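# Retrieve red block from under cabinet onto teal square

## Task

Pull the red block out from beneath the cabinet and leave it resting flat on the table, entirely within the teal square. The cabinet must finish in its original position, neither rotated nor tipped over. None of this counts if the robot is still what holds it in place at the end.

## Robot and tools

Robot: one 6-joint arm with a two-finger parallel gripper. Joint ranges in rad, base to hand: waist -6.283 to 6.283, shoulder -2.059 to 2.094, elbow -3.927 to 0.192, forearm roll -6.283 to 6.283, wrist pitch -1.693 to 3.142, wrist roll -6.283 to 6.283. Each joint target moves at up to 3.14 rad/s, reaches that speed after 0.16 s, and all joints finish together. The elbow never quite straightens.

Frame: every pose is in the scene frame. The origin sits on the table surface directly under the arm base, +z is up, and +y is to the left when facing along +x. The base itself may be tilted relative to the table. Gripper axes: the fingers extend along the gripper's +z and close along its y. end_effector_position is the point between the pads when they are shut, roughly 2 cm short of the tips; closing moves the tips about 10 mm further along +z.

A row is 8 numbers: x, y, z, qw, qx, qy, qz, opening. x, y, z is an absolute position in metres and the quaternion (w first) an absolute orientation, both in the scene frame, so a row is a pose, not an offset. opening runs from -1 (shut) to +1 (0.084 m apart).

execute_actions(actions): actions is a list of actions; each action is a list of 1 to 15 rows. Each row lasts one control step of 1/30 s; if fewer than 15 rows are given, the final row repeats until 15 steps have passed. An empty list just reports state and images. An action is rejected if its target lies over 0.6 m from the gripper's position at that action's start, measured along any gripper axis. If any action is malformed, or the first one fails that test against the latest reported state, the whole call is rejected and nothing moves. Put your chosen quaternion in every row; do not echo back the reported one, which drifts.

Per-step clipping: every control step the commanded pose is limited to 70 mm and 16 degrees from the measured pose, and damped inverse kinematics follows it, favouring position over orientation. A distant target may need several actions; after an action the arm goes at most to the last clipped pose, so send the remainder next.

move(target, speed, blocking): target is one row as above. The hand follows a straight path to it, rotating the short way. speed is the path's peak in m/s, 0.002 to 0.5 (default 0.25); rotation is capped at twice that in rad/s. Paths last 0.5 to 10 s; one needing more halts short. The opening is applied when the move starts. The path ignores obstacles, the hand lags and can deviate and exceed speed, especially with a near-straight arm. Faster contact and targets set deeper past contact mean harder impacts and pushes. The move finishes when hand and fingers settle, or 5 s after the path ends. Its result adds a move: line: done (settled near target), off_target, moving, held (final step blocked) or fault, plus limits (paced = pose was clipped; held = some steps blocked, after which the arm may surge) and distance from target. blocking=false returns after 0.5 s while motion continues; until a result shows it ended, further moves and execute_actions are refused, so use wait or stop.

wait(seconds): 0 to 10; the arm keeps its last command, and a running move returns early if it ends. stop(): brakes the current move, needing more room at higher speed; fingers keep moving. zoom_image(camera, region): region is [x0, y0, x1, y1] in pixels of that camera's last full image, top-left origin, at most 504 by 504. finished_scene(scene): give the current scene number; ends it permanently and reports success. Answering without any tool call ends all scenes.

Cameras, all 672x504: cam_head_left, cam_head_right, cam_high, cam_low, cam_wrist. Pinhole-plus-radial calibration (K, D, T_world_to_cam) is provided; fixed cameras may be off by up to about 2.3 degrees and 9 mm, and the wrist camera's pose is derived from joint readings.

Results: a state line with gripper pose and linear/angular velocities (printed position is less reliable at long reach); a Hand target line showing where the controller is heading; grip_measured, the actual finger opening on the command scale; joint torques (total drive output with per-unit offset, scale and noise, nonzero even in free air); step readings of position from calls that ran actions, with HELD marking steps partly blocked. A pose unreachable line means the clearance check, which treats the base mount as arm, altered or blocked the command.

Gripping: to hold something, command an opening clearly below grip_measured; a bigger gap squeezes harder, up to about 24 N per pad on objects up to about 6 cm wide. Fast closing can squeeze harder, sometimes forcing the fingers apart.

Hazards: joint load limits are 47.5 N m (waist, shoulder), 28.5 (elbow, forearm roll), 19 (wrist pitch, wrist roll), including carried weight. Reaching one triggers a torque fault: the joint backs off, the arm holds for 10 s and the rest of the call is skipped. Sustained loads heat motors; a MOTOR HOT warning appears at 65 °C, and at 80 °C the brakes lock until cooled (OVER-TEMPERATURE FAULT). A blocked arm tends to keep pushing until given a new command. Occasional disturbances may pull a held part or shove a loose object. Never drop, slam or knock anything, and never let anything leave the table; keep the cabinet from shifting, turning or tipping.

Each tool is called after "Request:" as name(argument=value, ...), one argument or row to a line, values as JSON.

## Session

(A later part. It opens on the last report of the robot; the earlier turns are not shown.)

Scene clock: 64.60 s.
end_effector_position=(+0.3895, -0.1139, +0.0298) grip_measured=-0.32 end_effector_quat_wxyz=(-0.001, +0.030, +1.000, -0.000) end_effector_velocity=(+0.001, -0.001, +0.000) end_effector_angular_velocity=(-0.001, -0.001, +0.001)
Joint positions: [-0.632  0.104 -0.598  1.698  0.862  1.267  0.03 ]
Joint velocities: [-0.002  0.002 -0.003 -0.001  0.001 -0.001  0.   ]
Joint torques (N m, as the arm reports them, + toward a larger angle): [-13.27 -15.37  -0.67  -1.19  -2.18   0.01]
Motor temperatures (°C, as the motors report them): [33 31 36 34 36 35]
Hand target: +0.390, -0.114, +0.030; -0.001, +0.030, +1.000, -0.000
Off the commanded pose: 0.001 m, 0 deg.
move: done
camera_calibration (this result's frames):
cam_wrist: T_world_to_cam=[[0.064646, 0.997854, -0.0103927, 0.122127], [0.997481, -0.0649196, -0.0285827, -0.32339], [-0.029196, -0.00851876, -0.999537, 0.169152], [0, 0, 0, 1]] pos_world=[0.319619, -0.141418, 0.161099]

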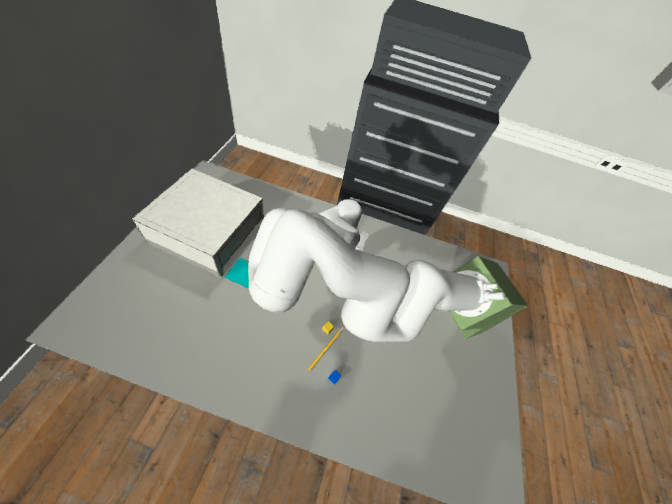

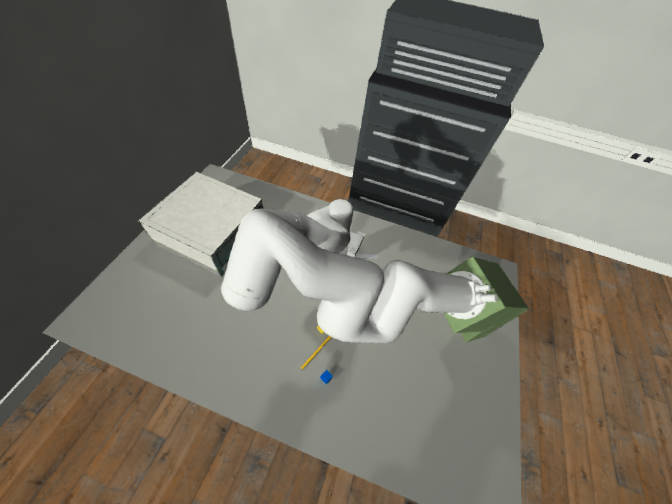

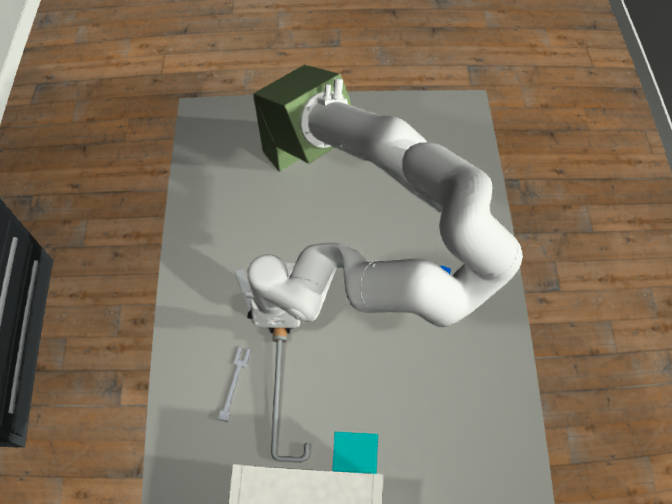

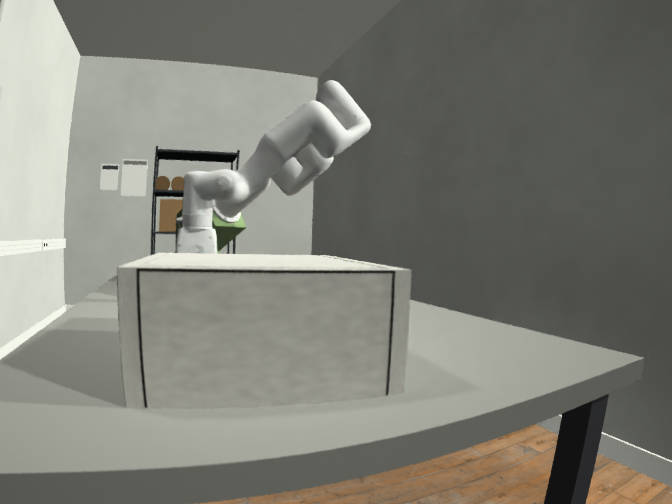

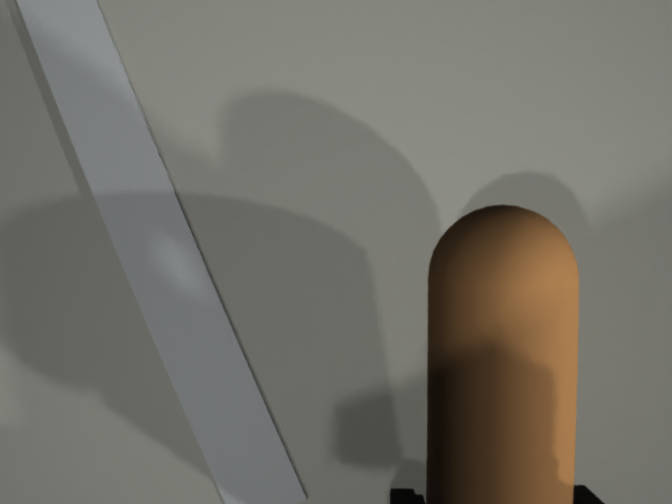

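Request:
move(
  target=[0.63, -0.132, 0.03, 0, 0.03, 0.9995, 0, -1],
  speed=0.1,
)

Scene clock: 72.70 s.
end_effector_position=(+0.6300, -0.1317, +0.0300) grip_measured=-0.32 end_effector_quat_wxyz=(+0.000, +0.030, +1.000, -0.000) end_effector_velocity=(+0.000, -0.000, -0.000) end_effector_angular_velocity=(+0.000, +0.002, -0.001)
Joint positions: [-0.61   0.279 -1.272  1.289  0.888  1.921  0.03 ]
Joint velocities: [-0.     0.002 -0.003 -0.003  0.001  0.003  0.   ]
Joint torques (N m, as the arm reports them, + toward a larger angle): [-20.07 -24.75  -5.44  -1.13  -2.1    0.3 ]
Motor temperatures (°C, as the motors report them): [33 31 36 34 36 35]
Hand target: +0.630, -0.132, +0.030; +0.000, +0.030, +1.000, -0.000
Off the commanded pose: 0.000 m, 0 deg.
move: done
camera_calibration (this result's frames):
cam_wrist: T_world_to_cam=[[0.0651635, 0.997829, -0.00949286, 0.123948], [0.997529, -0.0653884, -0.0257008, -0.564587], [-0.0262658, -0.00779464, -0.999625, 0.174556], [0, 0, 0, 1]] pos_world=[0.559699, -0.159236, 0.161157]

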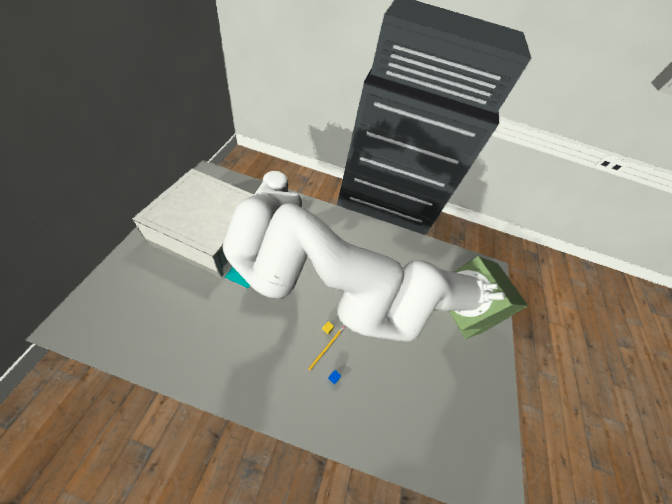

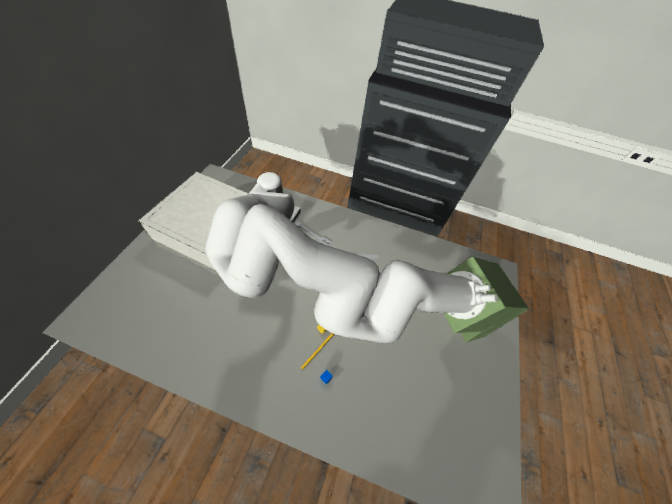

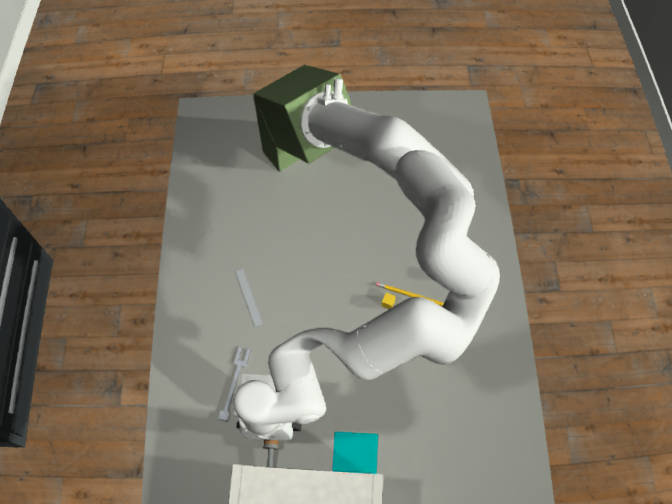

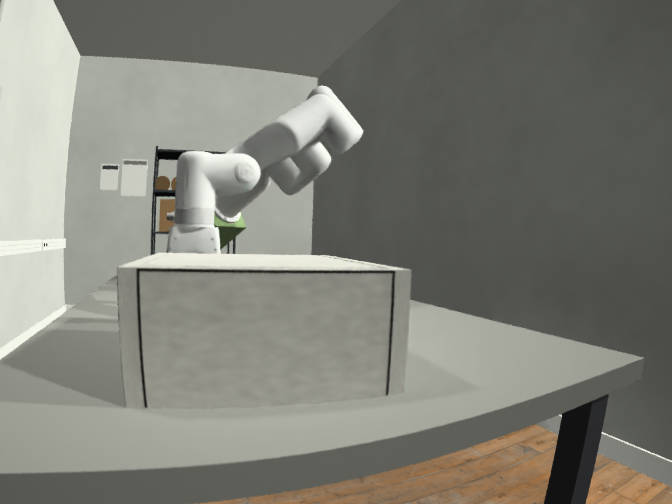

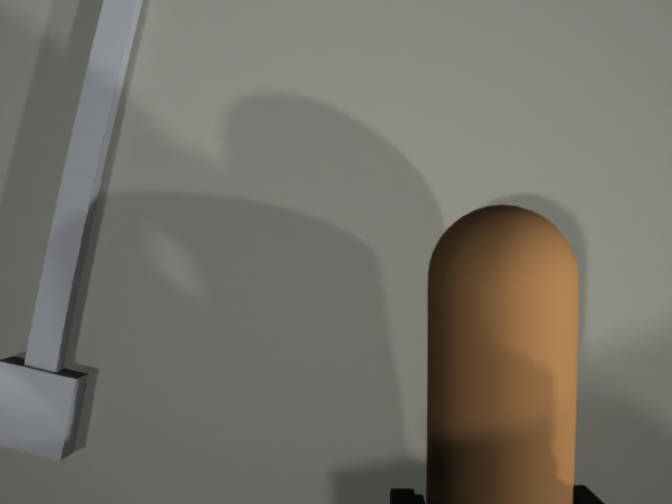

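Request:
move(
  target=[0.63, -0.033, 0.03, 0, 0.03, 0.9995, 0, -1],
  speed=0.08,
)

Request:
move(
  target=[0.40, -0.015, 0.03, 0, 0.03, 0.9995, 0, -1],
  speed=0.08,
)

Scene clock: 75.63 s.
end_effector_position=(+0.6302, -0.0329, +0.0300) grip_measured=-0.32 end_effector_quat_wxyz=(+0.000, +0.030, +1.000, +0.000) end_effector_velocity=(-0.000, -0.001, +0.000) end_effector_angular_velocity=(-0.002, -0.000, -0.002)
Joint positions: [-0.456  0.052 -1.102  1.287  0.777  2.045  0.03 ]
Joint velocities: [-0.    -0.001  0.001 -0.    -0.002  0.002 -0.   ]
Joint torques (N m, as the arm reports them, + toward a larger angle): [-15.08 -25.81  -5.65  -1.73  -1.92   0.22]
Motor temperatures (°C, as the motors report them): [33 32 36 34 36 35]
Hand target: +0.630, -0.033, +0.030; +0.000, +0.030, +1.000, +0.000
Off the commanded pose: 0.000 m, 0 deg.
move: done
camera_calibration (this result's frames):
cam_wrist: T_world_to_cam=[[0.065098, 0.997836, -0.00926571, 0.025435], [0.99752, -0.0653207, -0.0261987, -0.558327], [-0.0267473, -0.00753725, -0.999614, 0.175633], [0, 0, 0, 1]] pos_world=[0.559984, -0.0605265, 0.161173]

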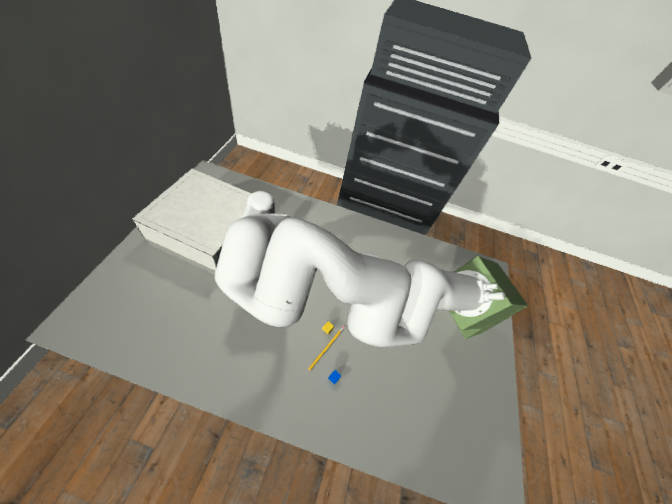

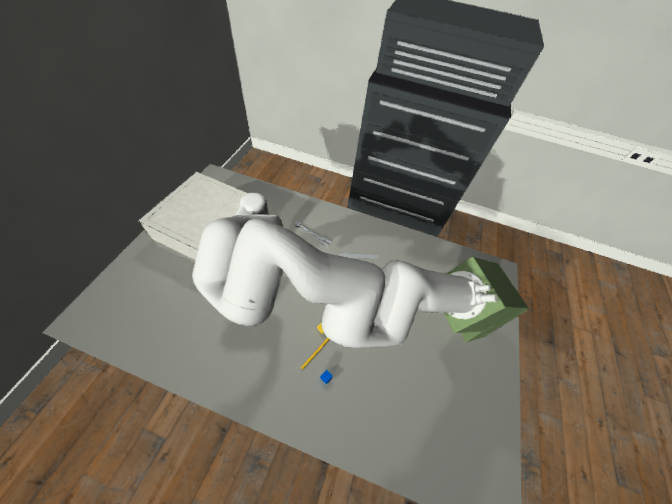

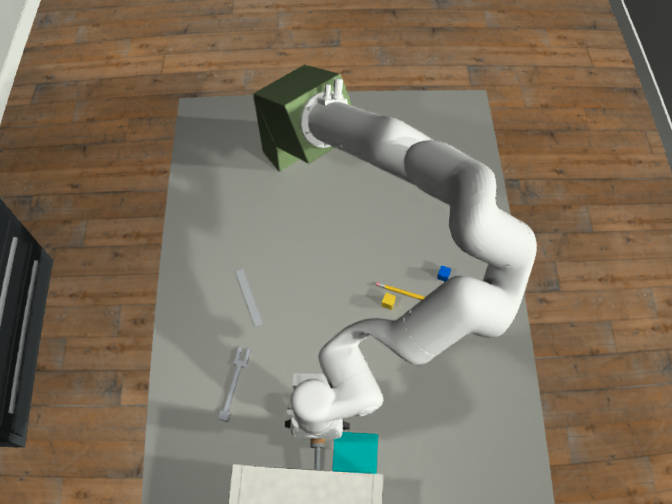

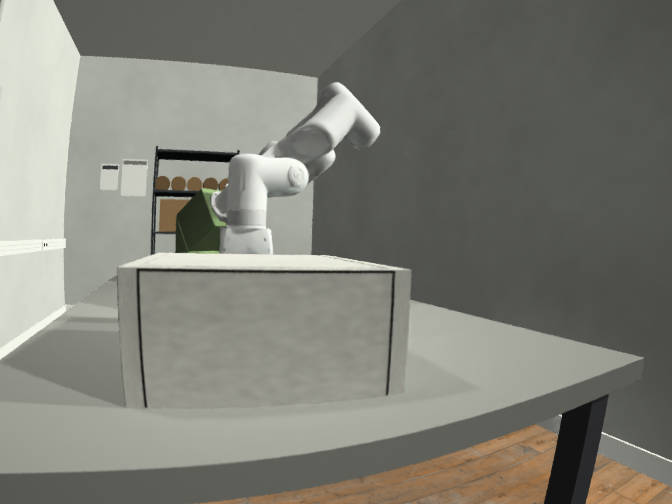

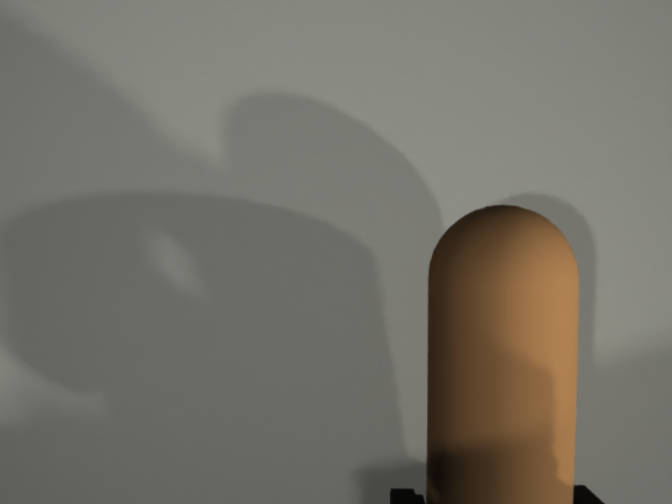

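Scene clock: 78.87 s.
end_effector_position=(+0.4000, -0.0152, +0.0299) grip_measured=-0.32 end_effector_quat_wxyz=(-0.000, +0.030, +1.000, +0.000) end_effector_velocity=(+0.000, +0.000, -0.000) end_effector_angular_velocity=(+0.001, -0.002, +0.002)
Joint positions: [-0.377 -0.208 -0.434  1.792  0.702  1.44   0.03 ]
Joint velocities: [ 0.001 -0.001  0.     0.003  0.001 -0.003 -0.   ]
Joint torques (N m, as the arm reports them, + toward a larger angle): [ -8.21 -16.74  -0.15  -1.39  -1.99   0.12]
Motor temperatures (°C, as the motors report them): [33 32 36 34 36 35]
Hand target: +0.400, -0.015, +0.030; -0.000, +0.030, +1.000, +0.000
Off the commanded pose: 0.000 m, 0 deg.
move: done
camera_calibration (this result's frames):
cam_wrist: T_world_to_cam=[[0.0654481, 0.997811, -0.00943625, 0.0225336], [0.997461, -0.0656852, -0.0275078, -0.327466], [-0.0280674, -0.00761197, -0.999577, 0.170016], [0, 0, 0, 1]] pos_world=[0.329932, -0.0426998, 0.161149]

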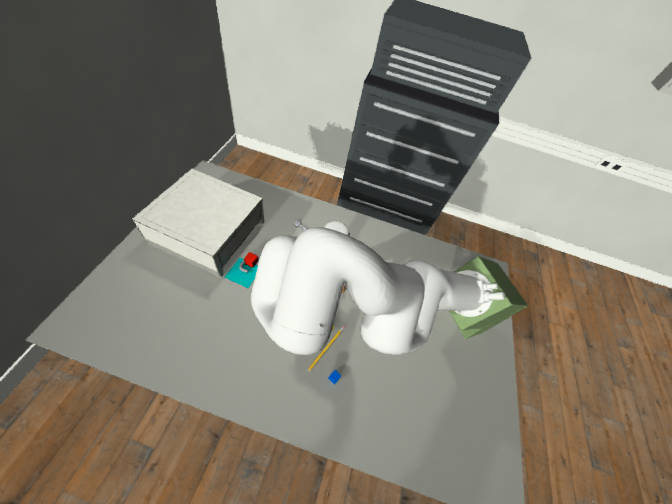

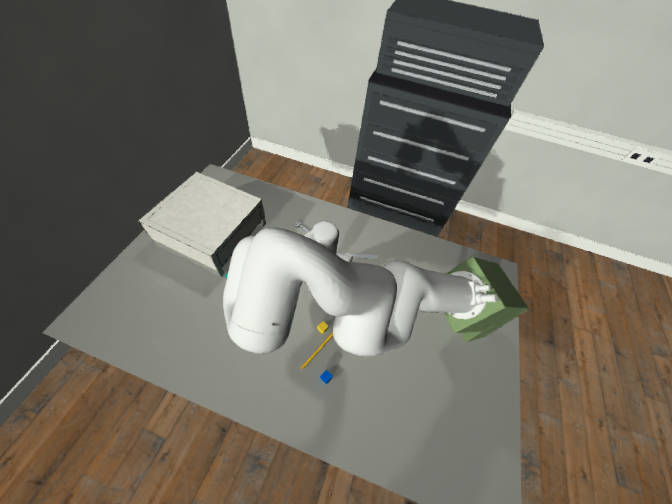

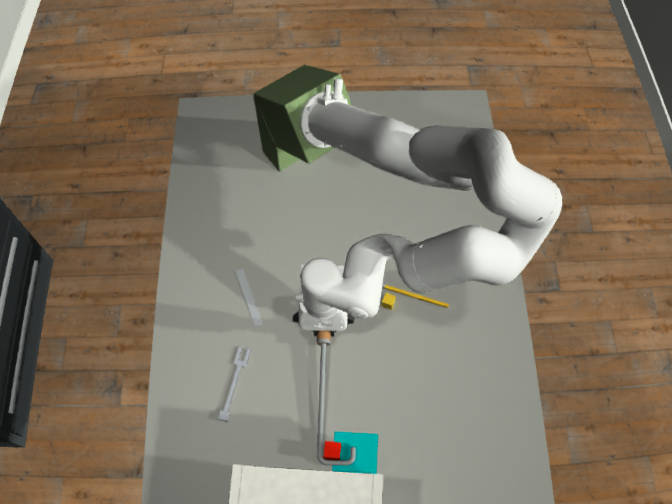

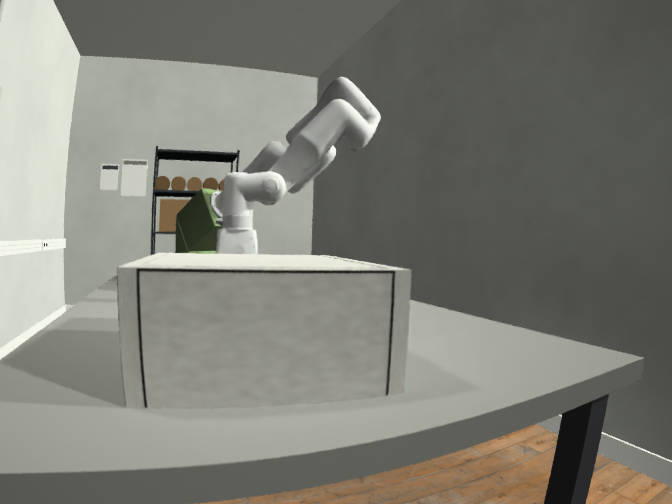

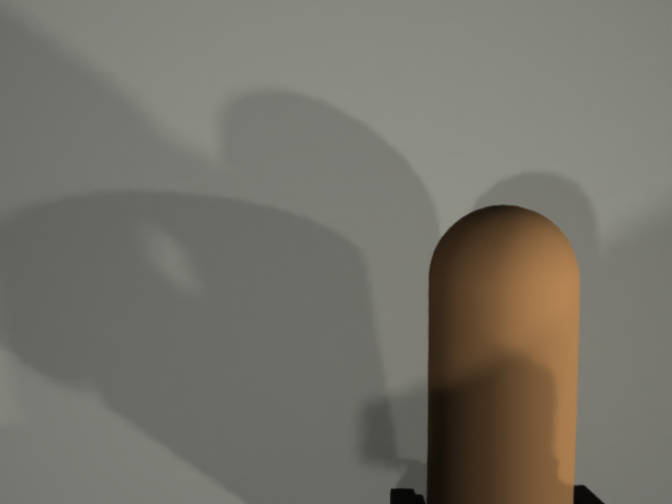

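Request:
move(
  target=[0.402, 0.036, 0.03, 0, 0.03, 0.9995, 0, -1],
  speed=0.06,
)

Request:
zoom_image(
  camera="cam_high",
  region=[290, 400, 430, 504],
)

Scene clock: 81.67 s.
end_effector_position=(+0.4021, +0.0361, +0.0300) grip_measured=-0.32 end_effector_quat_wxyz=(+0.000, +0.030, +1.000, +0.000) end_effector_velocity=(-0.000, -0.000, +0.000) end_effector_angular_velocity=(-0.003, +0.001, -0.001)
Joint positions: [-0.206 -0.352 -0.383  1.842  0.574  1.544  0.03 ]
Joint velocities: [ 0.002 -0.001  0.001  0.    -0.004  0.002  0.   ]
Joint torques (N m, as the arm reports them, + toward a larger angle): [ -5.92 -16.43   0.01  -1.19  -2.11   0.14]
Motor temperatures (°C, as the motors report them): [33 32 36 34 36 35]
Hand target: +0.402, +0.036, +0.030; +0.000, +0.030, +1.000, +0.000
Off the commanded pose: 0.000 m, 0 deg.
move: done
camera_calibration (this result's frames):
cam_wrist: T_world_to_cam=[[0.0652598, 0.997825, -0.00932738, -0.0286935], [0.997509, -0.0654841, -0.0262049, -0.326323], [-0.0267587, -0.00759403, -0.999613, 0.170041], [0, 0, 0, 1]] pos_world=[0.331933, 0.00855344, 0.161157]

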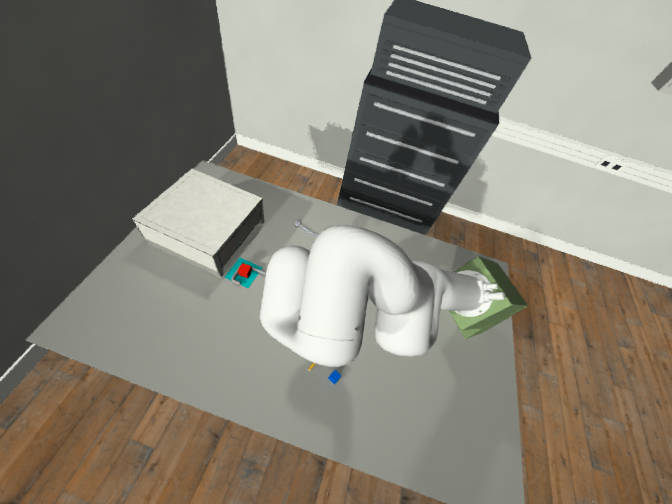

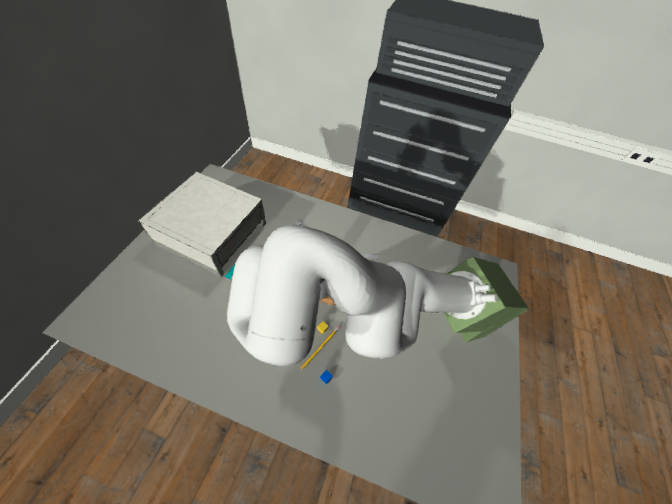

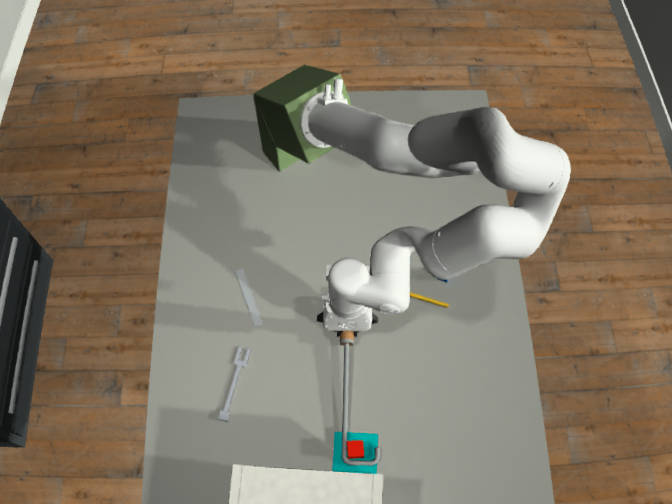

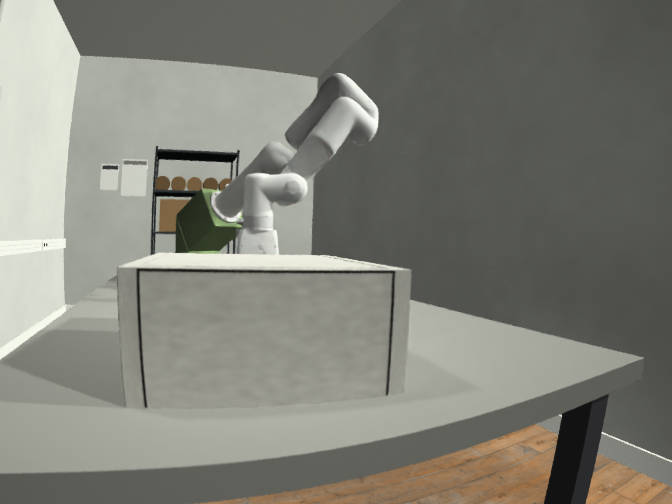

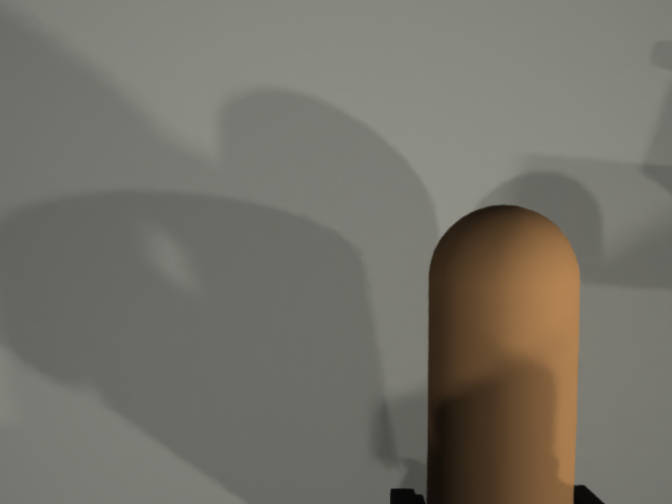

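Region (290, 400, 430, 504) of cam_high's 672x504 image, scaled by 3.600, with more detail than that image has; it fills the top 374 rows of this view, and the rest is white.

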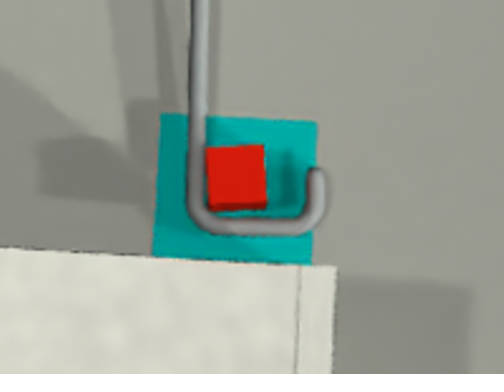

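Request:
execute_actions(
  actions=[
    [[0.403,0.034,0.029,0,0.03,0.9995,0,-1],[0.404,0.032,0.028,0,0.03,0.9995,0,-1],[0.405,0.030,0.027,0,0.03,0.9995,0,-1],[0.406,0.028,0.026,0,0.03,0.9995,0,-1],[0.407,0.026,0.0255,0,0.03,0.9995,0,-1],[0.408,0.024,0.025,0,0.03,0.9995,0,-1],[0.408,0.024,0.025,0,0.03,0.9995,0,-1],[0.408,0.024,0.025,0,0.03,0.9995,0,-1],[0.408,0.024,0.025,0,0.03,0.9995,0,-1],[0.408,0.024,0.025,0,0.03,0.9995,0,-1],[0.408,0.024,0.025,0,0.03,0.9995,0,-0.6],[0.408,0.024,0.025,0,0.03,0.9995,0,-0.3],[0.408,0.024,0.025,0,0.03,0.9995,0,0.0],[0.408,0.024,0.025,0,0.03,0.9995,0,0.3]],
    [[0.408,0.024,0.025,0,0.03,0.9995,0,0.4],[0.408,0.024,0.025,0,0.03,0.9995,0,0.4],[0.408,0.024,0.025,0,0.03,0.9995,0,0.4],[0.408,0.024,0.03,0,0.03,0.9995,0,0.4],[0.408,0.024,0.035,0,0.03,0.9995,0,0.4],[0.408,0.024,0.04,0,0.03,0.9995,0,0.4],[0.408,0.024,0.045,0,0.03,0.9995,0,0.4],[0.408,0.024,0.05,0,0.03,0.9995,0,0.4],[0.408,0.024,0.055,0,0.03,0.9995,0,0.4],[0.408,0.024,0.06,0,0.03,0.9995,0,0.4],[0.408,0.024,0.065,0,0.03,0.9995,0,0.4]],
  ],
)

Request:
zoom_image(
  camera="cam_high",
  region=[270, 300, 450, 504],
)

Scene clock: 87.40 s.
end_effector_position=(+0.4083, +0.0233, +0.0616) grip_measured=+0.39 end_effector_quat_wxyz=(+0.002, +0.029, +1.000, -0.001) end_effector_velocity=(+0.003, +0.006, +0.055) end_effector_angular_velocity=(+0.019, +0.014, -0.003)
Joint positions: [-0.322 -0.453 -0.333  1.67   0.64   1.651  0.061]
Joint velocities: [-0.142 -0.249  0.113 -0.318  0.106  0.264 -0.   ]
Joint torques (N m, as the arm reports them, + toward a larger angle): [ -4.38 -10.27  -1.9    0.13  -1.63   0.07]
Motor temperatures (°C, as the motors report them): [33 31 36 34 36 35]
Hand target: +0.408, +0.024, +0.065; +0.000, +0.030, +1.000, -0.000
Off the commanded pose: 0.003 m, 0 deg.
Step readings (end_effector_position; steps 1 to 15: 1st action; 16 to 30: 2nd action):
0: (+0.4021, +0.0362, +0.0300)
1: (+0.4021, +0.0362, +0.0300)
2: (+0.4022, +0.0358, +0.0298)
4: (+0.4035, +0.0334, +0.0286)
8: (+0.4070, +0.0260, +0.0260)
15: (+0.4079, +0.0239, +0.0251)
16: (+0.4079, +0.0239, +0.0251)
17: (+0.4079, +0.0239, +0.0251)
19: (+0.4080, +0.0240, +0.0251)
23: (+0.4077, +0.0237, +0.0348)
30: end_effector_position above
camera_calibration (this result's frames):
cam_wrist: T_world_to_cam=[[0.0636379, 0.997898, -0.0122216, -0.0151892], [0.997697, -0.0639036, -0.022742, -0.332778], [-0.0234752, -0.0107462, -0.999667, 0.200398], [0, 0, 0, 1]] pos_world=[0.337683, -0.00395494, 0.192578]

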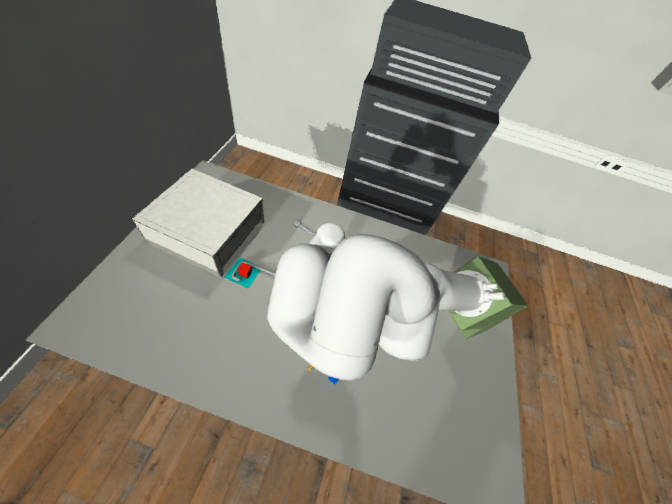

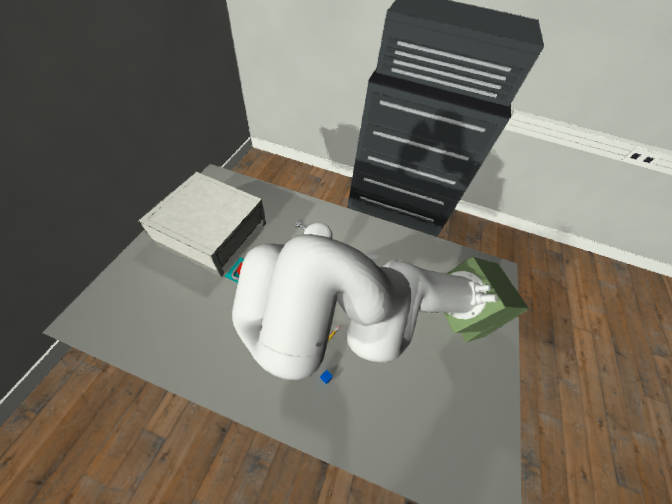

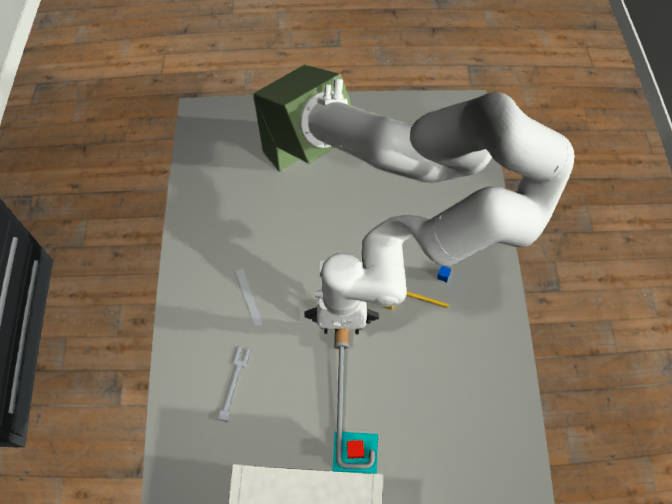

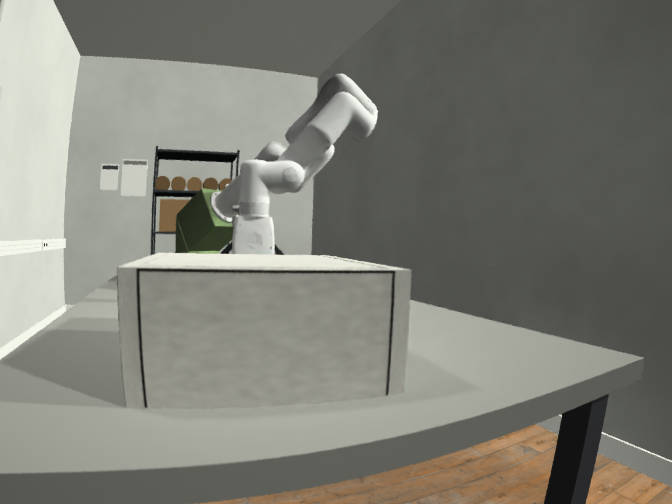

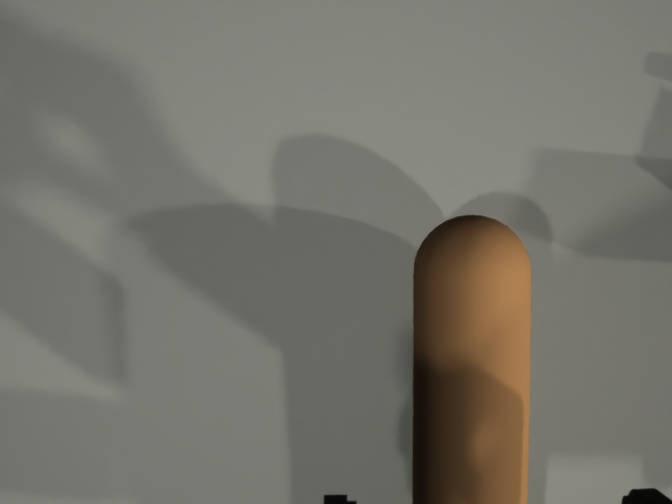

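Region (270, 300, 450, 504) of cam_high's 672x504 image, scaled by 2.471, with more detail than that image has; it fills the left 445 columns of this view, and the rest is white.

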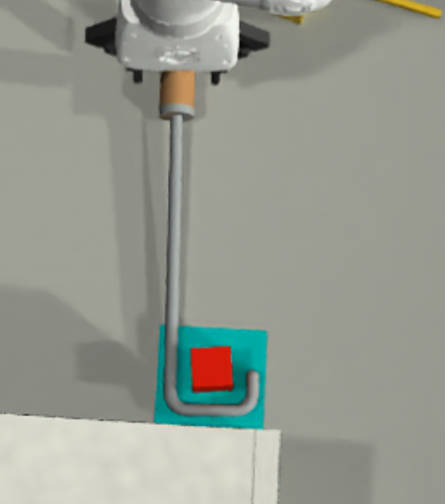

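Request:
finished_scene(
  scene=1,
)

The scene is finished: the task was done.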